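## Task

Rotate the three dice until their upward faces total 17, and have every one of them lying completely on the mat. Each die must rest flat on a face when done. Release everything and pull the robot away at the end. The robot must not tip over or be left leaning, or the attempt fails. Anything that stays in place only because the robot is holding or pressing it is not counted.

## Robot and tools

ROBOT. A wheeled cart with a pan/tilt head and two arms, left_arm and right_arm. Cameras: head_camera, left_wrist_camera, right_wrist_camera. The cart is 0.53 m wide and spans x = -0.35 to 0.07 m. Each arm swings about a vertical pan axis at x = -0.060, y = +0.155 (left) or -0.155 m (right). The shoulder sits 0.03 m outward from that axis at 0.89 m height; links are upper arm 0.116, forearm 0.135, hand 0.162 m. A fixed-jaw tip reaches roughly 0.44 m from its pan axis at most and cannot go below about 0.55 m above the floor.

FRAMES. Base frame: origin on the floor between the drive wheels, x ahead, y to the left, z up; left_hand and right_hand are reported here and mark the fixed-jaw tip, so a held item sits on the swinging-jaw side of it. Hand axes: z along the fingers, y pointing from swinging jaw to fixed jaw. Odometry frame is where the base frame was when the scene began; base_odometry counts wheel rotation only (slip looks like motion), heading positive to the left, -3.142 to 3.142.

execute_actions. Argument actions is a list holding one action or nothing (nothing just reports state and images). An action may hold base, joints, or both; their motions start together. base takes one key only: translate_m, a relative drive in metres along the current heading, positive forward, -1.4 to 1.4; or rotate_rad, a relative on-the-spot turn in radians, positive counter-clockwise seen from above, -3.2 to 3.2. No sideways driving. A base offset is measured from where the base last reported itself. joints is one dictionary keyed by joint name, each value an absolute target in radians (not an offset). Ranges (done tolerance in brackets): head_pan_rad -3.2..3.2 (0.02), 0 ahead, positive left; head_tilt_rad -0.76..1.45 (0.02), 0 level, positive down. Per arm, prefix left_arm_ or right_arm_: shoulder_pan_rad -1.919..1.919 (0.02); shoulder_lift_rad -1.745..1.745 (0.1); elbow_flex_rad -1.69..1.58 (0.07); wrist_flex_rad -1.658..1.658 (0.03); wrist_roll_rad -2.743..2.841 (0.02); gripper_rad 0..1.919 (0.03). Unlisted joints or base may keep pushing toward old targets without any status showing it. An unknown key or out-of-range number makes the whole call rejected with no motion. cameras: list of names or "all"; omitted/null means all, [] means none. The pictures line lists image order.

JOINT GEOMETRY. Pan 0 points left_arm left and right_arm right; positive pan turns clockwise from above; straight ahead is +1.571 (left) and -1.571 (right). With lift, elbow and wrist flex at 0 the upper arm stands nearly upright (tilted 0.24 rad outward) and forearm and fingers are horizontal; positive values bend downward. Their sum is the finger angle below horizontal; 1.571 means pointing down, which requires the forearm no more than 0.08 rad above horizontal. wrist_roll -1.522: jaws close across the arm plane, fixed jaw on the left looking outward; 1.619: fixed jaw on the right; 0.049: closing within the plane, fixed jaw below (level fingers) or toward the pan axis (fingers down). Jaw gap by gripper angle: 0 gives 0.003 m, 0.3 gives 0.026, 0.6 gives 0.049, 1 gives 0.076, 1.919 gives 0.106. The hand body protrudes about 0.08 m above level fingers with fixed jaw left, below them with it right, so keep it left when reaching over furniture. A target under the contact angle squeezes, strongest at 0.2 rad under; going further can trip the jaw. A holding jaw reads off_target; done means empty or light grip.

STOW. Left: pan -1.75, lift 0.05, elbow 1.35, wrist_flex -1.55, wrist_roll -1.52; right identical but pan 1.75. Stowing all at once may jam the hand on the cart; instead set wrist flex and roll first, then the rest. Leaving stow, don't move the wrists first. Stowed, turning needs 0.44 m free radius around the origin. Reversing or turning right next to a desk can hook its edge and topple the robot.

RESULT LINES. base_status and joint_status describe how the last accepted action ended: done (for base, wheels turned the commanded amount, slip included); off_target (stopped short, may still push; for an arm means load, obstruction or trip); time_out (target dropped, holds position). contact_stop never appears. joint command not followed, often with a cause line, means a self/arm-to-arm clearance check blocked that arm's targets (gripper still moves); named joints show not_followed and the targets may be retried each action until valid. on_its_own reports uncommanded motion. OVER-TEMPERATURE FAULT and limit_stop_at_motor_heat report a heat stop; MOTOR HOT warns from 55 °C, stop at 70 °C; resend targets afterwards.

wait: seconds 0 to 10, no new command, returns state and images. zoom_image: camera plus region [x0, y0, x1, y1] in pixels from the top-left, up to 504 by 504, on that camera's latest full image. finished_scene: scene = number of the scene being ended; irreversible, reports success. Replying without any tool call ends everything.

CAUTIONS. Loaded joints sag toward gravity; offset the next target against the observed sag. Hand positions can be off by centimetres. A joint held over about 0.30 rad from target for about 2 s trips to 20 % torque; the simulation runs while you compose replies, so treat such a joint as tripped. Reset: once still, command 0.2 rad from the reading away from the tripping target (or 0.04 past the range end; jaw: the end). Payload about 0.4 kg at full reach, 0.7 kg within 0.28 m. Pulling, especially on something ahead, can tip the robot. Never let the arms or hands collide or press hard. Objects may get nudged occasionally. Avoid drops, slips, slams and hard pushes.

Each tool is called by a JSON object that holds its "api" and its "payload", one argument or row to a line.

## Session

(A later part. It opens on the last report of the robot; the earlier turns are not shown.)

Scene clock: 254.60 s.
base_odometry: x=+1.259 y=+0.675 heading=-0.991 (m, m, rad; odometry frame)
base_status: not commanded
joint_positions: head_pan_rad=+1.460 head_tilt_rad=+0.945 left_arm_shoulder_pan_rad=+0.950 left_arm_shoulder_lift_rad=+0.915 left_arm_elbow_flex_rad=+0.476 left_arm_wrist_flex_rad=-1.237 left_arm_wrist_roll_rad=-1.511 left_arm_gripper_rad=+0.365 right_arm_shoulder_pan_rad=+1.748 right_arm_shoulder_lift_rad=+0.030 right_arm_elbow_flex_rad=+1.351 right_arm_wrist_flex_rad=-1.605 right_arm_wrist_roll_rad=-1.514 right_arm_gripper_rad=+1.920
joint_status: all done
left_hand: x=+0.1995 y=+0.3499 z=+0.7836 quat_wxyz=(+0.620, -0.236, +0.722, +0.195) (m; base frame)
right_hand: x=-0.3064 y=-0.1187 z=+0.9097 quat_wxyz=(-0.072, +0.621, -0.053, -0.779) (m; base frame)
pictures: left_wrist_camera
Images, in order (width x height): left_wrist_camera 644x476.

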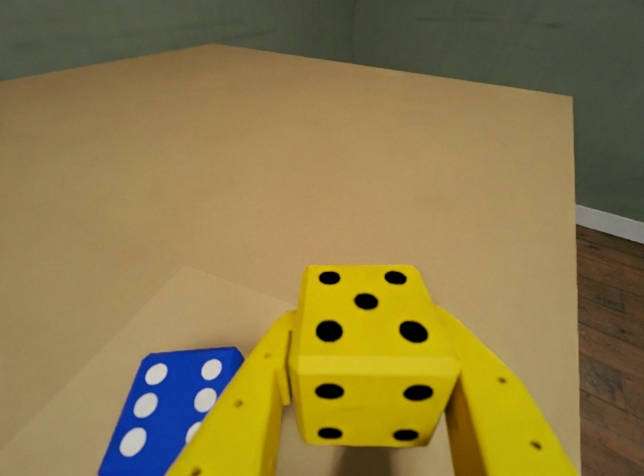

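{"api": "execute_actions", "payload": {
  "actions": [
    {"joints": {"left_arm_shoulder_pan_rad": 0.985, "left_arm_shoulder_lift_rad": 1.145, "left_arm_elbow_flex_rad": 0.42, "left_arm_wrist_flex_rad": -1.49}}
  ],
  "cameras": ["left_wrist_camera", "head_camera"]
}}

Scene clock: 261.07 s.
base_odometry: x=+1.259 y=+0.675 heading=-0.991 (m, m, rad; odometry frame)
base_status: not commanded
joint_positions: head_pan_rad=+1.460 head_tilt_rad=+0.945 left_arm_shoulder_pan_rad=+0.975 left_arm_shoulder_lift_rad=+1.156 left_arm_elbow_flex_rad=+0.441 left_arm_wrist_flex_rad=-1.473 left_arm_wrist_roll_rad=-1.511 left_arm_gripper_rad=+0.365 right_arm_shoulder_pan_rad=+1.748 right_arm_shoulder_lift_rad=+0.030 right_arm_elbow_flex_rad=+1.351 right_arm_wrist_flex_rad=-1.605 right_arm_wrist_roll_rad=-1.514 right_arm_gripper_rad=+1.920
joint_status: all done
left_hand: x=+0.1886 y=+0.3329 z=+0.7586 quat_wxyz=(+0.634, -0.224, +0.715, +0.191) (m; base frame)
right_hand: x=-0.3064 y=-0.1187 z=+0.9097 quat_wxyz=(-0.072, +0.621, -0.053, -0.779) (m; base frame)
pictures: head_camera, left_wrist_camera
Images, in order (width x height): head_camera 644x476, left_wrist_camera 644x476.

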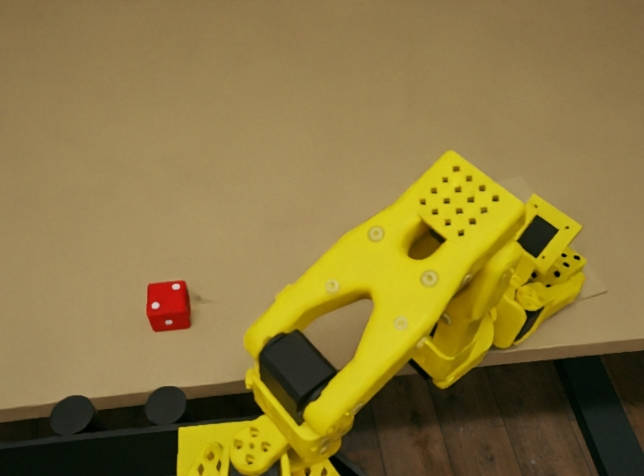

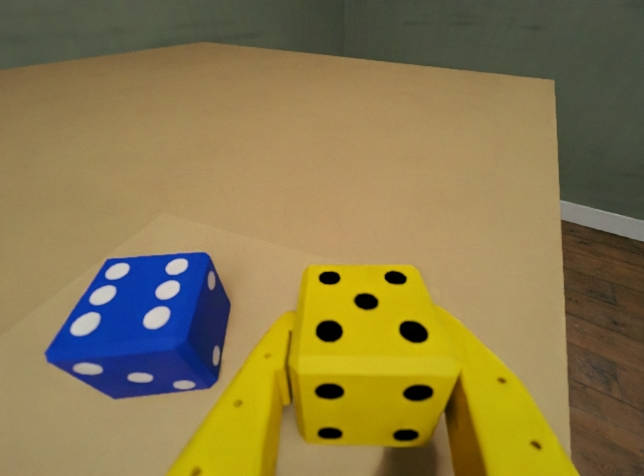

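{"api": "execute_actions", "payload": {
  "actions": [
    {"joints": {"left_arm_shoulder_pan_rad": 0.905, "left_arm_shoulder_lift_rad": 1.155, "left_arm_elbow_flex_rad": 0.53, "left_arm_wrist_flex_rad": -1.605}}
  ],
  "cameras": ["left_wrist_camera", "head_camera"]
}}

Scene clock: 279.07 s.
base_odometry: x=+1.259 y=+0.675 heading=-0.991 (m, m, rad; odometry frame)
base_status: not commanded
joint_positions: head_pan_rad=+1.460 head_tilt_rad=+0.945 left_arm_shoulder_pan_rad=+0.915 left_arm_shoulder_lift_rad=+1.167 left_arm_elbow_flex_rad=+0.527 left_arm_wrist_flex_rad=-1.587 left_arm_wrist_roll_rad=-1.511 left_arm_gripper_rad=+0.365 right_arm_shoulder_pan_rad=+1.748 right_arm_shoulder_lift_rad=+0.030 right_arm_elbow_flex_rad=+1.351 right_arm_wrist_flex_rad=-1.605 right_arm_wrist_roll_rad=-1.514 right_arm_gripper_rad=+1.920
joint_status: all done
left_hand: x=+0.1676 y=+0.3398 z=+0.7605 quat_wxyz=(+0.634, -0.243, +0.703, +0.212) (m; base frame)
right_hand: x=-0.3064 y=-0.1187 z=+0.9097 quat_wxyz=(-0.072, +0.621, -0.053, -0.779) (m; base frame)
pictures: head_camera, left_wrist_camera
Images, in order (width x height): head_camera 644x476, left_wrist_camera 644x476.

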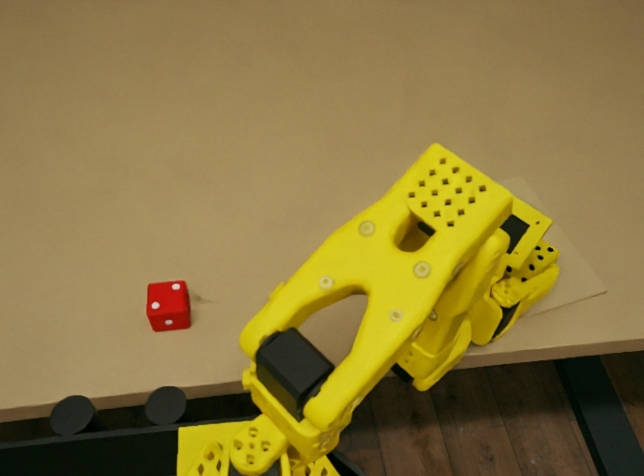

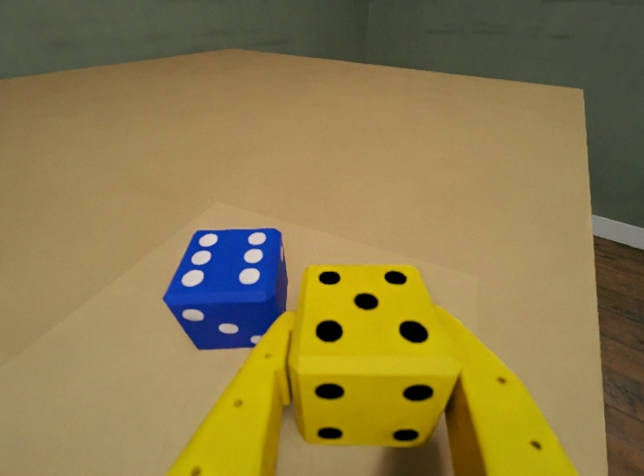

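{"api": "execute_actions", "payload": {
  "actions": [
    {"joints": {"left_arm_shoulder_lift_rad": 1.185}}
  ],
  "cameras": ["left_wrist_camera"]
}}

Scene clock: 286.77 s.
base_odometry: x=+1.259 y=+0.675 heading=-0.991 (m, m, rad; odometry frame)
base_status: not commanded
joint_positions: head_pan_rad=+1.460 head_tilt_rad=+0.945 left_arm_shoulder_pan_rad=+0.915 left_arm_shoulder_lift_rad=+1.196 left_arm_elbow_flex_rad=+0.527 left_arm_wrist_flex_rad=-1.587 left_arm_wrist_roll_rad=-1.511 left_arm_gripper_rad=+0.365 right_arm_shoulder_pan_rad=+1.748 right_arm_shoulder_lift_rad=+0.030 right_arm_elbow_flex_rad=+1.351 right_arm_wrist_flex_rad=-1.605 right_arm_wrist_roll_rad=-1.514 right_arm_gripper_rad=+1.920
joint_status: all done
left_hand: x=+0.1645 y=+0.3374 z=+0.7529 quat_wxyz=(+0.623, -0.246, +0.712, +0.208) (m; base frame)
right_hand: x=-0.3064 y=-0.1187 z=+0.9097 quat_wxyz=(-0.072, +0.621, -0.053, -0.779) (m; base frame)
pictures: left_wrist_camera
Images, in order (width x height): left_wrist_camera 644x476.

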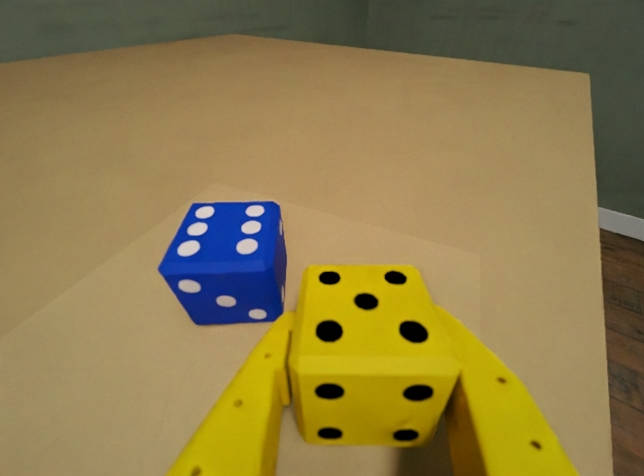

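{"api": "execute_actions", "payload": {
  "actions": [
    {"joints": {"left_arm_gripper_rad": 0.65}}
  ],
  "cameras": ["left_wrist_camera"]
}}

Scene clock: 293.73 s.
base_odometry: x=+1.259 y=+0.675 heading=-0.991 (m, m, rad; odometry frame)
base_status: not commanded
joint_positions: head_pan_rad=+1.460 head_tilt_rad=+0.945 left_arm_shoulder_pan_rad=+0.915 left_arm_shoulder_lift_rad=+1.196 left_arm_elbow_flex_rad=+0.527 left_arm_wrist_flex_rad=-1.588 left_arm_wrist_roll_rad=-1.511 left_arm_gripper_rad=+0.640 right_arm_shoulder_pan_rad=+1.748 right_arm_shoulder_lift_rad=+0.030 right_arm_elbow_flex_rad=+1.351 right_arm_wrist_flex_rad=-1.605 right_arm_wrist_roll_rad=-1.514 right_arm_gripper_rad=+1.920
joint_status: all done
left_hand: x=+0.1645 y=+0.3374 z=+0.7532 quat_wxyz=(+0.624, -0.246, +0.712, +0.209) (m; base frame)
right_hand: x=-0.3064 y=-0.1187 z=+0.9097 quat_wxyz=(-0.072, +0.621, -0.053, -0.779) (m; base frame)
pictures: left_wrist_camera
Images, in order (width x height): left_wrist_camera 644x476.

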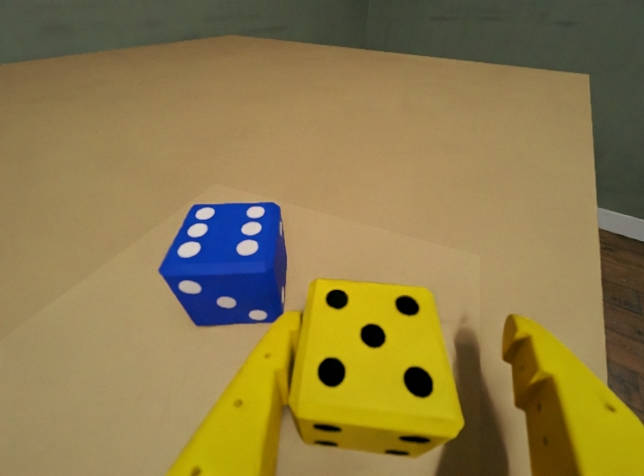

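{"api": "execute_actions", "payload": {
  "actions": [
    {"joints": {"left_arm_shoulder_lift_rad": 0.86, "left_arm_elbow_flex_rad": 0.75}}
  ],
  "cameras": ["left_wrist_camera"]
}}

Scene clock: 299.60 s.
base_odometry: x=+1.259 y=+0.675 heading=-0.991 (m, m, rad; odometry frame)
base_status: not commanded
joint_positions: head_pan_rad=+1.460 head_tilt_rad=+0.945 left_arm_shoulder_pan_rad=+0.915 left_arm_shoulder_lift_rad=+0.898 left_arm_elbow_flex_rad=+0.746 left_arm_wrist_flex_rad=-1.590 left_arm_wrist_roll_rad=-1.511 left_arm_gripper_rad=+0.642 right_arm_shoulder_pan_rad=+1.748 right_arm_shoulder_lift_rad=+0.030 right_arm_elbow_flex_rad=+1.351 right_arm_wrist_flex_rad=-1.605 right_arm_wrist_roll_rad=-1.514 right_arm_gripper_rad=+1.920
joint_status: all done
left_hand: x=+0.1663 y=+0.3388 z=+0.7982 quat_wxyz=(+0.652, -0.237, +0.686, +0.218) (m; base frame)
right_hand: x=-0.3064 y=-0.1187 z=+0.9097 quat_wxyz=(-0.072, +0.621, -0.053, -0.779) (m; base frame)
pictures: left_wrist_camera
Images, in order (width x height): left_wrist_camera 644x476.

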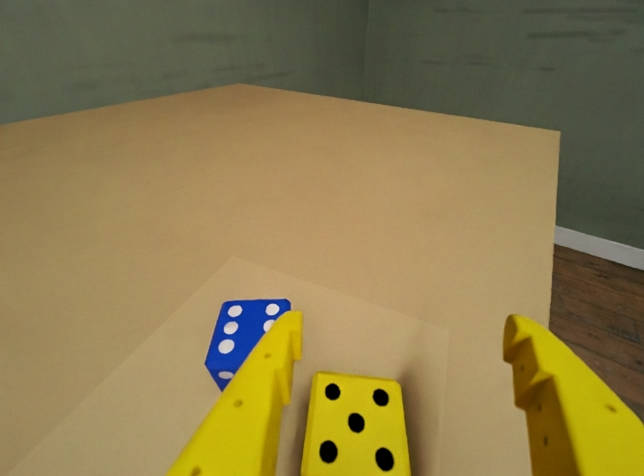

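{"api": "execute_actions", "payload": {
  "actions": [
    {"joints": {"left_arm_shoulder_pan_rad": -0.53, "left_arm_shoulder_lift_rad": 0.14, "left_arm_elbow_flex_rad": 0.34, "left_arm_wrist_flex_rad": 1.035, "left_arm_wrist_roll_rad": -2.08, "left_arm_gripper_rad": 0.6}}
  ],
  "cameras": ["left_wrist_camera", "head_camera"]
}}

Scene clock: 309.17 s.
base_odometry: x=+1.259 y=+0.675 heading=-0.991 (m, m, rad; odometry frame)
base_status: not commanded
joint_positions: head_pan_rad=+1.460 head_tilt_rad=+0.945 left_arm_shoulder_pan_rad=-0.521 left_arm_shoulder_lift_rad=+0.176 left_arm_elbow_flex_rad=+0.372 left_arm_wrist_flex_rad=+1.027 left_arm_wrist_roll_rad=-2.073 left_arm_gripper_rad=+0.608 right_arm_shoulder_pan_rad=+1.748 right_arm_shoulder_lift_rad=+0.030 right_arm_elbow_flex_rad=+1.351 right_arm_wrist_flex_rad=-1.605 right_arm_wrist_roll_rad=-1.514 right_arm_gripper_rad=+1.920
joint_status: all done
left_hand: x=-0.1647 y=+0.3241 z=+0.7736 quat_wxyz=(-0.001, -0.696, +0.718, -0.002) (m; base frame)
right_hand: x=-0.3064 y=-0.1187 z=+0.9097 quat_wxyz=(-0.072, +0.621, -0.053, -0.779) (m; base frame)
pictures: head_camera, left_wrist_camera
Images, in order (width x height): head_camera 644x476, left_wrist_camera 644x476.

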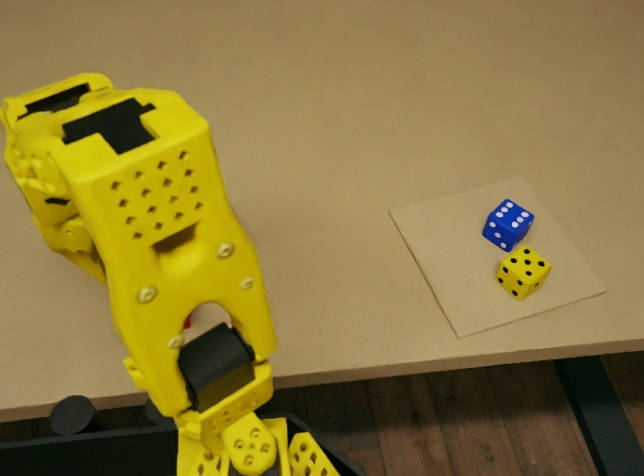

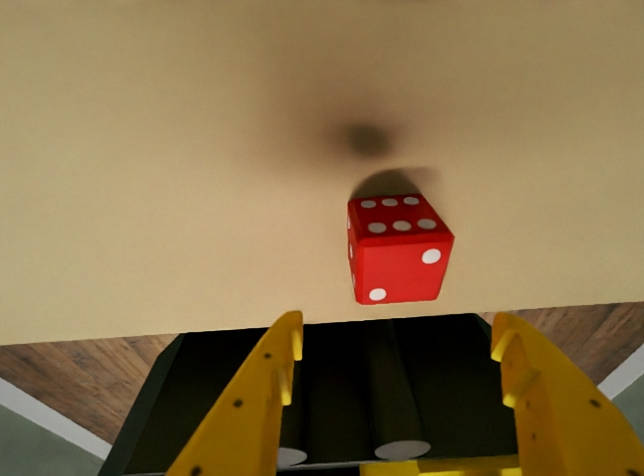

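{"api": "execute_actions", "payload": {
  "actions": [
    {"joints": {"left_arm_shoulder_pan_rad": -0.465, "left_arm_shoulder_lift_rad": 0.21, "left_arm_elbow_flex_rad": 0.42, "left_arm_wrist_flex_rad": 0.928, "left_arm_wrist_roll_rad": -1.97, "left_arm_gripper_rad": 0.58}}
  ],
  "cameras": ["left_wrist_camera"]
}}

Scene clock: 316.87 s.
base_odometry: x=+1.259 y=+0.675 heading=-0.991 (m, m, rad; odometry frame)
base_status: not commanded
joint_positions: head_pan_rad=+1.460 head_tilt_rad=+0.945 left_arm_shoulder_pan_rad=-0.475 left_arm_shoulder_lift_rad=+0.217 left_arm_elbow_flex_rad=+0.422 left_arm_wrist_flex_rad=+0.935 left_arm_wrist_roll_rad=-1.978 left_arm_gripper_rad=+0.588 right_arm_shoulder_pan_rad=+1.748 right_arm_shoulder_lift_rad=+0.030 right_arm_elbow_flex_rad=+1.351 right_arm_wrist_flex_rad=-1.605 right_arm_wrist_roll_rad=-1.514 right_arm_gripper_rad=+1.920
joint_status: all done
left_hand: x=-0.1558 y=+0.3261 z=+0.7610 quat_wxyz=(-0.001, -0.714, +0.700, -0.002) (m; base frame)
right_hand: x=-0.3064 y=-0.1187 z=+0.9097 quat_wxyz=(-0.072, +0.621, -0.053, -0.779) (m; base frame)
pictures: left_wrist_camera
Images, in order (width x height): left_wrist_camera 644x476.

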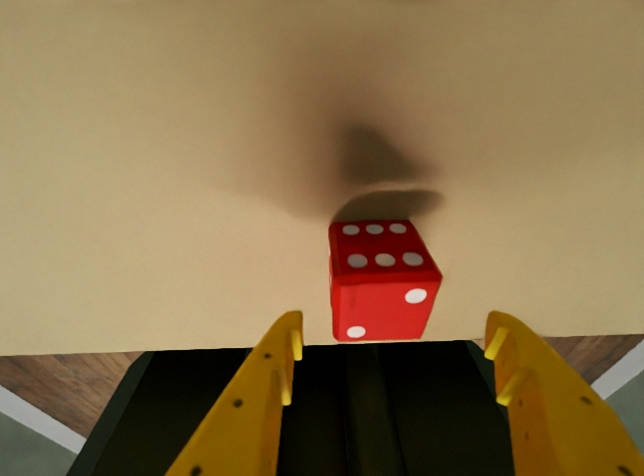

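{"api": "execute_actions", "payload": {
  "actions": [
    {"joints": {"left_arm_shoulder_lift_rad": 0.35, "left_arm_elbow_flex_rad": 0.47, "left_arm_wrist_flex_rad": 0.735}}
  ],
  "cameras": ["left_wrist_camera"]
}}

Scene clock: 321.87 s.
base_odometry: x=+1.259 y=+0.675 heading=-0.991 (m, m, rad; odometry frame)
base_status: not commanded
joint_positions: head_pan_rad=+1.460 head_tilt_rad=+0.945 left_arm_shoulder_pan_rad=-0.475 left_arm_shoulder_lift_rad=+0.357 left_arm_elbow_flex_rad=+0.470 left_arm_wrist_flex_rad=+0.742 left_arm_wrist_roll_rad=-1.978 left_arm_gripper_rad=+0.588 right_arm_shoulder_pan_rad=+1.748 right_arm_shoulder_lift_rad=+0.030 right_arm_elbow_flex_rad=+1.351 right_arm_wrist_flex_rad=-1.605 right_arm_wrist_roll_rad=-1.514 right_arm_gripper_rad=+1.920
joint_status: all done
left_hand: x=-0.1552 y=+0.3250 z=+0.7334 quat_wxyz=(+0.000, -0.714, +0.700, +0.001) (m; base frame)
right_hand: x=-0.3064 y=-0.1187 z=+0.9097 quat_wxyz=(-0.072, +0.621, -0.053, -0.779) (m; base frame)
pictures: left_wrist_camera
Images, in order (width x height): left_wrist_camera 644x476.

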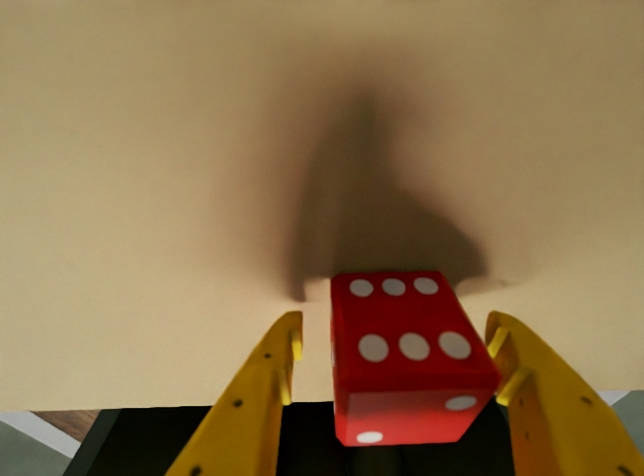

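{"api": "execute_actions", "payload": {
  "actions": [
    {"joints": {"left_arm_gripper_rad": 0.17}}
  ],
  "cameras": []
}}

{"api": "execute_actions", "payload": {
  "actions": [
    {"joints": {"left_arm_shoulder_lift_rad": 0.1, "left_arm_elbow_flex_rad": 0.3, "left_arm_wrist_flex_rad": 1.1}}
  ],
  "cameras": ["left_wrist_camera"]
}}

Scene clock: 325.53 s.
base_odometry: x=+1.259 y=+0.675 heading=-0.991 (m, m, rad; odometry frame)
base_status: not commanded
joint_positions: head_pan_rad=+1.460 head_tilt_rad=+0.945 left_arm_shoulder_pan_rad=-0.475 left_arm_shoulder_lift_rad=+0.357 left_arm_elbow_flex_rad=+0.470 left_arm_wrist_flex_rad=+0.742 left_arm_wrist_roll_rad=-1.978 left_arm_gripper_rad=+0.365 right_arm_shoulder_pan_rad=+1.748 right_arm_shoulder_lift_rad=+0.030 right_arm_elbow_flex_rad=+1.351 right_arm_wrist_flex_rad=-1.607 right_arm_wrist_roll_rad=-1.514 right_arm_gripper_rad=+1.920
joint_status: left_arm_gripper_rad off_target (ended at +0.365, target +0.170)
left_hand: x=-0.1552 y=+0.3250 z=+0.7334 quat_wxyz=(+0.000, -0.714, +0.700, +0.001) (m; base frame)
right_hand: x=-0.3063 y=-0.1187 z=+0.9099 quat_wxyz=(-0.072, +0.621, -0.053, -0.779) (m; base frame)
pictures: none
No camera images: the call's "cameras" was empty. Leave "cameras" out to get every camera's image.

Scene clock: 326.57 s.
base_odometry: x=+1.259 y=+0.675 heading=-0.991 (m, m, rad; odometry frame)
base_status: not commanded
joint_positions: head_pan_rad=+1.460 head_tilt_rad=+0.945 left_arm_shoulder_pan_rad=-0.475 left_arm_shoulder_lift_rad=+0.138 left_arm_elbow_flex_rad=+0.333 left_arm_wrist_flex_rad=+1.093 left_arm_wrist_roll_rad=-1.978 left_arm_gripper_rad=+0.365 right_arm_shoulder_pan_rad=+1.748 right_arm_shoulder_lift_rad=+0.030 right_arm_elbow_flex_rad=+1.351 right_arm_wrist_flex_rad=-1.605 right_arm_wrist_roll_rad=-1.514 right_arm_gripper_rad=+1.920
joint_status: all done
left_hand: x=-0.1578 y=+0.3301 z=+0.7846 quat_wxyz=(+0.001, -0.714, +0.700, +0.003) (m; base frame)
right_hand: x=-0.3064 y=-0.1187 z=+0.9097 quat_wxyz=(-0.072, +0.621, -0.053, -0.779) (m; base frame)
pictures: left_wrist_camera
Images, in order (width x height): left_wrist_camera 644x476.

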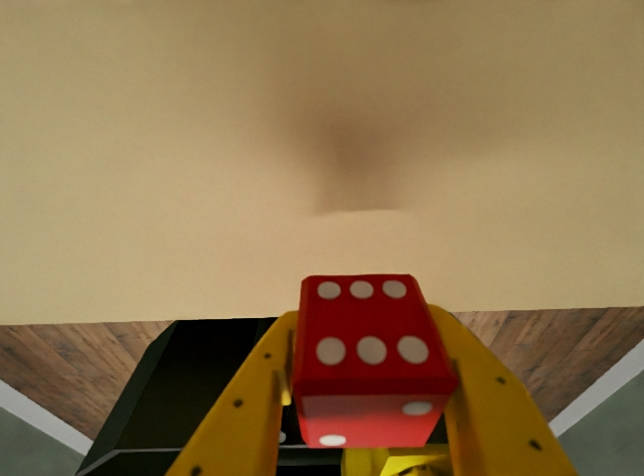

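{"api": "execute_actions", "payload": {
  "actions": [
    {"joints": {"left_arm_shoulder_pan_rad": 0.635, "left_arm_wrist_flex_rad": -1.605, "left_arm_wrist_roll_rad": -1.52, "left_arm_elbow_flex_rad": 0.74}}
  ],
  "cameras": []
}}

{"api": "execute_actions", "payload": {
  "actions": [
    {"joints": {"left_arm_shoulder_lift_rad": 0.88}}
  ],
  "cameras": ["left_wrist_camera"]
}}

Scene clock: 338.13 s.
base_odometry: x=+1.259 y=+0.675 heading=-0.991 (m, m, rad; odometry frame)
base_status: not commanded
joint_positions: head_pan_rad=+1.460 head_tilt_rad=+0.945 left_arm_shoulder_pan_rad=+0.625 left_arm_shoulder_lift_rad=+0.136 left_arm_elbow_flex_rad=+0.742 left_arm_wrist_flex_rad=-1.590 left_arm_wrist_roll_rad=-1.528 left_arm_gripper_rad=+0.365 right_arm_shoulder_pan_rad=+1.748 right_arm_shoulder_lift_rad=+0.030 right_arm_elbow_flex_rad=+1.351 right_arm_wrist_flex_rad=-1.605 right_arm_wrist_roll_rad=-1.514 right_arm_gripper_rad=+1.920
joint_status: all done
left_hand: x=+0.1007 y=+0.3908 z=+1.0060 quat_wxyz=(+0.808, -0.188, +0.371, +0.417) (m; base frame)
right_hand: x=-0.3064 y=-0.1187 z=+0.9097 quat_wxyz=(-0.072, +0.621, -0.053, -0.779) (m; base frame)
pictures: none
No camera images: the call's "cameras" was empty. Leave "cameras" out to get every camera's image.

Scene clock: 339.37 s.
base_odometry: x=+1.259 y=+0.675 heading=-0.991 (m, m, rad; odometry frame)
base_status: not commanded
joint_positions: head_pan_rad=+1.460 head_tilt_rad=+0.945 left_arm_shoulder_pan_rad=+0.625 left_arm_shoulder_lift_rad=+0.891 left_arm_elbow_flex_rad=+0.742 left_arm_wrist_flex_rad=-1.591 left_arm_wrist_roll_rad=-1.528 left_arm_gripper_rad=+0.365 right_arm_shoulder_pan_rad=+1.748 right_arm_shoulder_lift_rad=+0.030 right_arm_elbow_flex_rad=+1.351 right_arm_wrist_flex_rad=-1.607 right_arm_wrist_roll_rad=-1.514 right_arm_gripper_rad=+1.920
joint_status: all done
left_hand: x=+0.1051 y=+0.3969 z=+0.8013 quat_wxyz=(+0.616, -0.327, +0.643, +0.317) (m; base frame)
right_hand: x=-0.3063 y=-0.1187 z=+0.9099 quat_wxyz=(-0.072, +0.621, -0.053, -0.779) (m; base frame)
pictures: left_wrist_camera
Images, in order (width x height): left_wrist_camera 644x476.

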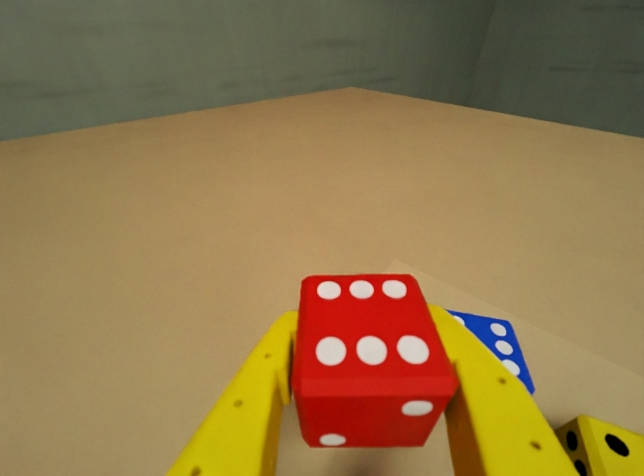

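{"api": "execute_actions", "payload": {
  "actions": [
    {"joints": {"left_arm_shoulder_lift_rad": 1.145, "left_arm_elbow_flex_rad": 0.51}}
  ],
  "cameras": ["left_wrist_camera", "head_camera"]
}}

Scene clock: 343.50 s.
base_odometry: x=+1.259 y=+0.675 heading=-0.991 (m, m, rad; odometry frame)
base_status: not commanded
joint_positions: head_pan_rad=+1.460 head_tilt_rad=+0.945 left_arm_shoulder_pan_rad=+0.625 left_arm_shoulder_lift_rad=+1.156 left_arm_elbow_flex_rad=+0.528 left_arm_wrist_flex_rad=-1.591 left_arm_wrist_roll_rad=-1.528 left_arm_gripper_rad=+0.365 right_arm_shoulder_pan_rad=+1.748 right_arm_shoulder_lift_rad=+0.030 right_arm_elbow_flex_rad=+1.351 right_arm_wrist_flex_rad=-1.607 right_arm_wrist_roll_rad=-1.514 right_arm_gripper_rad=+1.920
joint_status: all done
left_hand: x=+0.1060 y=+0.3982 z=+0.7640 quat_wxyz=(+0.599, -0.335, +0.659, +0.308) (m; base frame)
right_hand: x=-0.3063 y=-0.1187 z=+0.9099 quat_wxyz=(-0.072, +0.621, -0.053, -0.779) (m; base frame)
pictures: head_camera, left_wrist_camera
Images, in order (width x height): head_camera 644x476, left_wrist_camera 644x476.

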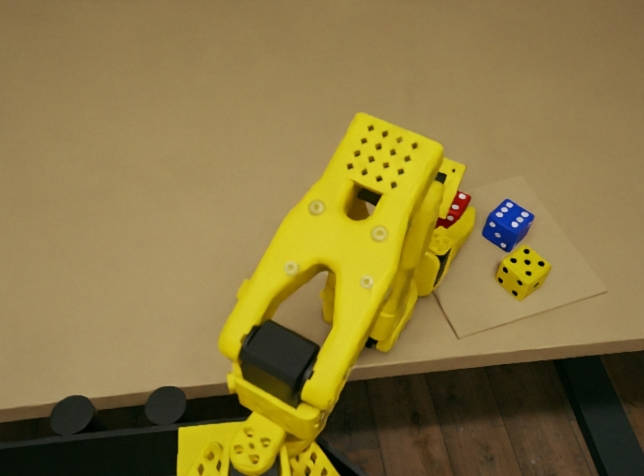

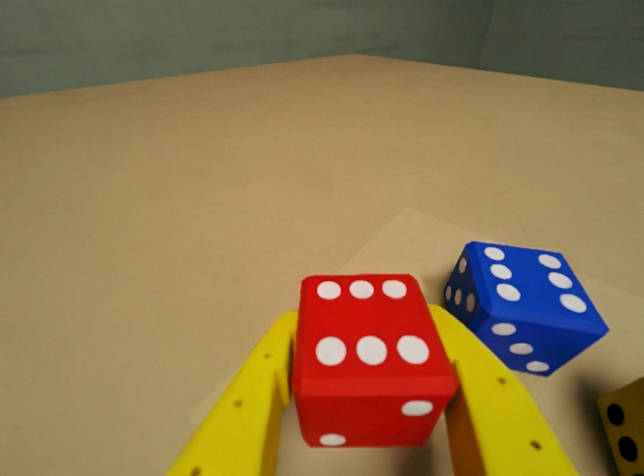

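{"api": "execute_actions", "payload": {
  "actions": [
    {"joints": {"left_arm_shoulder_pan_rad": 0.665, "left_arm_shoulder_lift_rad": 1.165}}
  ],
  "cameras": ["left_wrist_camera"]
}}

Scene clock: 352.17 s.
base_odometry: x=+1.259 y=+0.675 heading=-0.991 (m, m, rad; odometry frame)
base_status: not commanded
joint_positions: head_pan_rad=+1.460 head_tilt_rad=+0.945 left_arm_shoulder_pan_rad=+0.656 left_arm_shoulder_lift_rad=+1.175 left_arm_elbow_flex_rad=+0.528 left_arm_wrist_flex_rad=-1.591 left_arm_wrist_roll_rad=-1.528 left_arm_gripper_rad=+0.365 right_arm_shoulder_pan_rad=+1.748 right_arm_shoulder_lift_rad=+0.030 right_arm_elbow_flex_rad=+1.351 right_arm_wrist_flex_rad=-1.605 right_arm_wrist_roll_rad=-1.514 right_arm_gripper_rad=+1.920
joint_status: all done
left_hand: x=+0.1119 y=+0.3911 z=+0.7591 quat_wxyz=(+0.597, -0.327, +0.670, +0.296) (m; base frame)
right_hand: x=-0.3064 y=-0.1187 z=+0.9097 quat_wxyz=(-0.072, +0.621, -0.053, -0.779) (m; base frame)
pictures: left_wrist_camera
Images, in order (width x height): left_wrist_camera 644x476.

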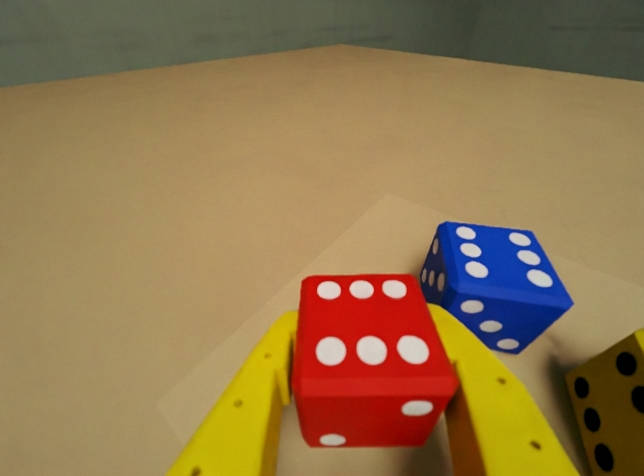

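{"api": "execute_actions", "payload": {
  "actions": [
    {"joints": {"left_arm_shoulder_lift_rad": 1.185}}
  ],
  "cameras": ["left_wrist_camera"]
}}

Scene clock: 354.57 s.
base_odometry: x=+1.259 y=+0.675 heading=-0.991 (m, m, rad; odometry frame)
base_status: not commanded
joint_positions: head_pan_rad=+1.460 head_tilt_rad=+0.945 left_arm_shoulder_pan_rad=+0.656 left_arm_shoulder_lift_rad=+1.193 left_arm_elbow_flex_rad=+0.525 left_arm_wrist_flex_rad=-1.591 left_arm_wrist_roll_rad=-1.528 left_arm_gripper_rad=+0.365 right_arm_shoulder_pan_rad=+1.748 right_arm_shoulder_lift_rad=+0.030 right_arm_elbow_flex_rad=+1.351 right_arm_wrist_flex_rad=-1.607 right_arm_wrist_roll_rad=-1.514 right_arm_gripper_rad=+1.920
joint_status: all done
left_hand: x=+0.1107 y=+0.3895 z=+0.7548 quat_wxyz=(+0.592, -0.329, +0.674, +0.294) (m; base frame)
right_hand: x=-0.3063 y=-0.1187 z=+0.9099 quat_wxyz=(-0.072, +0.621, -0.053, -0.779) (m; base frame)
pictures: left_wrist_camera
Images, in order (width x height): left_wrist_camera 644x476.

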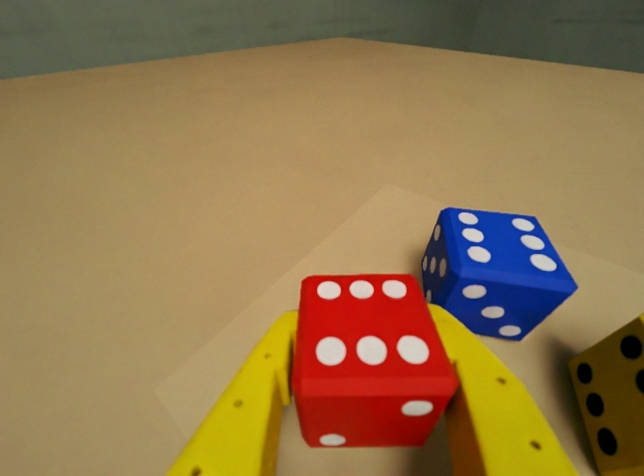

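{"api": "execute_actions", "payload": {
  "actions": [
    {"joints": {"left_arm_gripper_rad": 0.46}}
  ],
  "cameras": ["left_wrist_camera"]
}}

Scene clock: 357.23 s.
base_odometry: x=+1.259 y=+0.675 heading=-0.991 (m, m, rad; odometry frame)
base_status: not commanded
joint_positions: head_pan_rad=+1.460 head_tilt_rad=+0.945 left_arm_shoulder_pan_rad=+0.656 left_arm_shoulder_lift_rad=+1.195 left_arm_elbow_flex_rad=+0.525 left_arm_wrist_flex_rad=-1.591 left_arm_wrist_roll_rad=-1.528 left_arm_gripper_rad=+0.451 right_arm_shoulder_pan_rad=+1.748 right_arm_shoulder_lift_rad=+0.030 right_arm_elbow_flex_rad=+1.351 right_arm_wrist_flex_rad=-1.605 right_arm_wrist_roll_rad=-1.514 right_arm_gripper_rad=+1.920
joint_status: all done
left_hand: x=+0.1106 y=+0.3893 z=+0.7544 quat_wxyz=(+0.591, -0.330, +0.675, +0.293) (m; base frame)
right_hand: x=-0.3064 y=-0.1187 z=+0.9097 quat_wxyz=(-0.072, +0.621, -0.053, -0.779) (m; base frame)
pictures: left_wrist_camera
Images, in order (width x height): left_wrist_camera 644x476.

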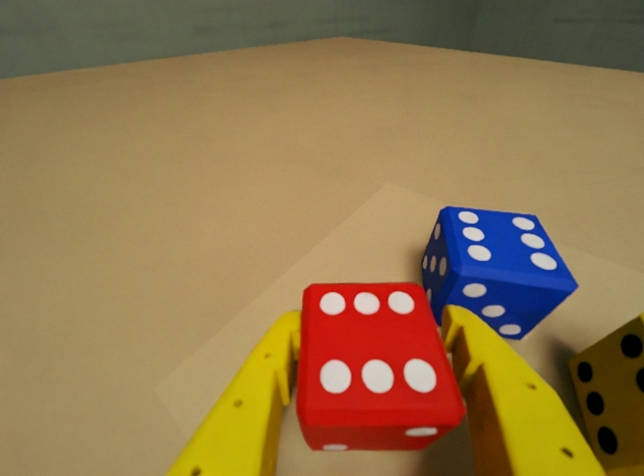

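Released. Lift straight up, with a slight shift toward the fixed-jaw side.

{"api": "execute_actions", "payload": {
  "actions": [
    {"joints": {"left_arm_shoulder_pan_rad": 0.635, "left_arm_shoulder_lift_rad": 0.86, "left_arm_elbow_flex_rad": 0.75}}
  ],
  "cameras": ["left_wrist_camera"]
}}

{"api": "execute_actions", "payload": {
  "actions": [
    {"joints": {"left_arm_shoulder_pan_rad": -0.6, "left_arm_shoulder_lift_rad": 0.2}}
  ],
  "cameras": ["head_camera"]
}}

{"api": "zoom_image", "payload": {
  "camera": "head_camera",
  "region": [370, 150, 630, 350]
}}

Scene clock: 361.40 s.
base_odometry: x=+1.259 y=+0.675 heading=-0.991 (m, m, rad; odometry frame)
base_status: not commanded
joint_positions: head_pan_rad=+1.460 head_tilt_rad=+0.945 left_arm_shoulder_pan_rad=+0.645 left_arm_shoulder_lift_rad=+0.897 left_arm_elbow_flex_rad=+0.746 left_arm_wrist_flex_rad=-1.591 left_arm_wrist_roll_rad=-1.528 left_arm_gripper_rad=+0.452 right_arm_shoulder_pan_rad=+1.748 right_arm_shoulder_lift_rad=+0.030 right_arm_elbow_flex_rad=+1.351 right_arm_wrist_flex_rad=-1.605 right_arm_wrist_roll_rad=-1.514 right_arm_gripper_rad=+1.920
joint_status: all done
left_hand: x=+0.1092 y=+0.3926 z=+0.7990 quat_wxyz=(+0.615, -0.322, +0.650, +0.309) (m; base frame)
right_hand: x=-0.3064 y=-0.1187 z=+0.9097 quat_wxyz=(-0.072, +0.621, -0.053, -0.779) (m; base frame)
pictures: left_wrist_camera
Images, in order (width x height): left_wrist_camera 644x476.

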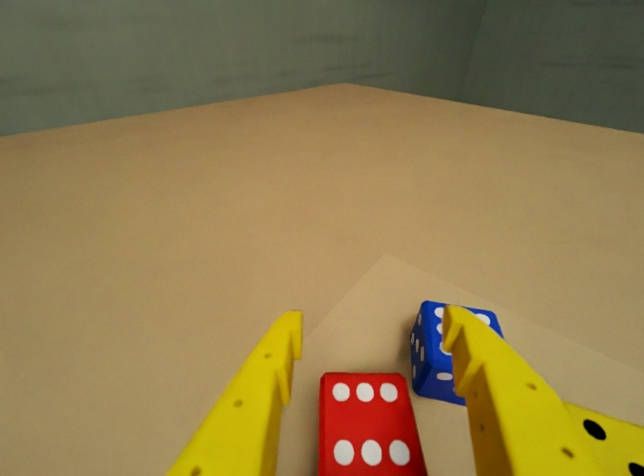

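Scene clock: 363.03 s.
base_odometry: x=+1.259 y=+0.675 heading=-0.991 (m, m, rad; odometry frame)
base_status: not commanded
joint_positions: head_pan_rad=+1.460 head_tilt_rad=+0.945 left_arm_shoulder_pan_rad=-0.591 left_arm_shoulder_lift_rad=+0.239 left_arm_elbow_flex_rad=+0.751 left_arm_wrist_flex_rad=-1.591 left_arm_wrist_roll_rad=-1.528 left_arm_gripper_rad=+0.452 right_arm_shoulder_pan_rad=+1.748 right_arm_shoulder_lift_rad=+0.030 right_arm_elbow_flex_rad=+1.351 right_arm_wrist_flex_rad=-1.605 right_arm_wrist_roll_rad=-1.514 right_arm_gripper_rad=+1.920
joint_status: all done
left_hand: x=-0.2309 y=+0.3957 z=+0.9776 quat_wxyz=(+0.414, -0.410, +0.220, +0.782) (m; base frame)
right_hand: x=-0.3064 y=-0.1187 z=+0.9097 quat_wxyz=(-0.072, +0.621, -0.053, -0.779) (m; base frame)
pictures: head_camera
Images, in order (width x height): head_camera 644x476.

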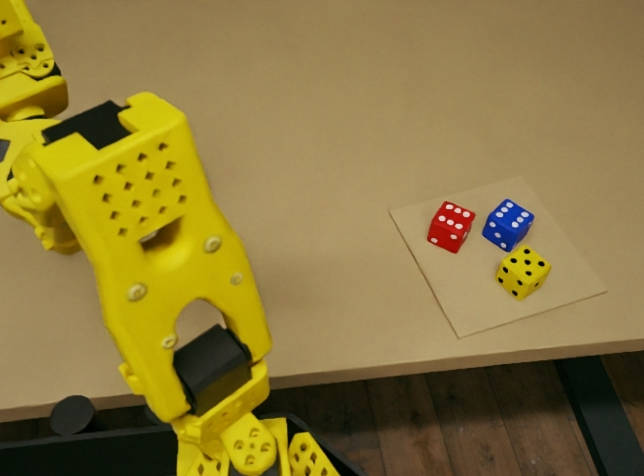

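Region (370, 150, 630, 350) of head_camera's 644x476 image, scaled by 1.938; it fills the top 388 rows of this view, and the rest is white.

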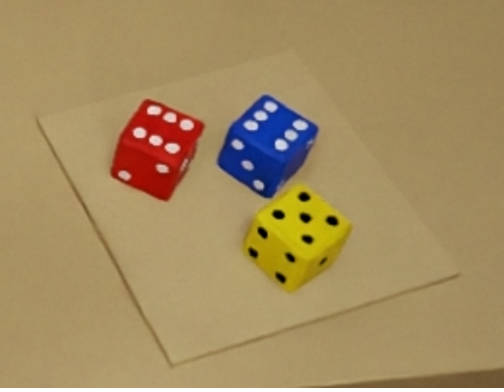

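Red 6 + blue 6 + yellow 5 = 17. All three dice are flat and fully on the mat, and the arm is clear.

{"api": "finished_scene", "payload": {
  "scene": 2
}}

The scene is finished: the task was done.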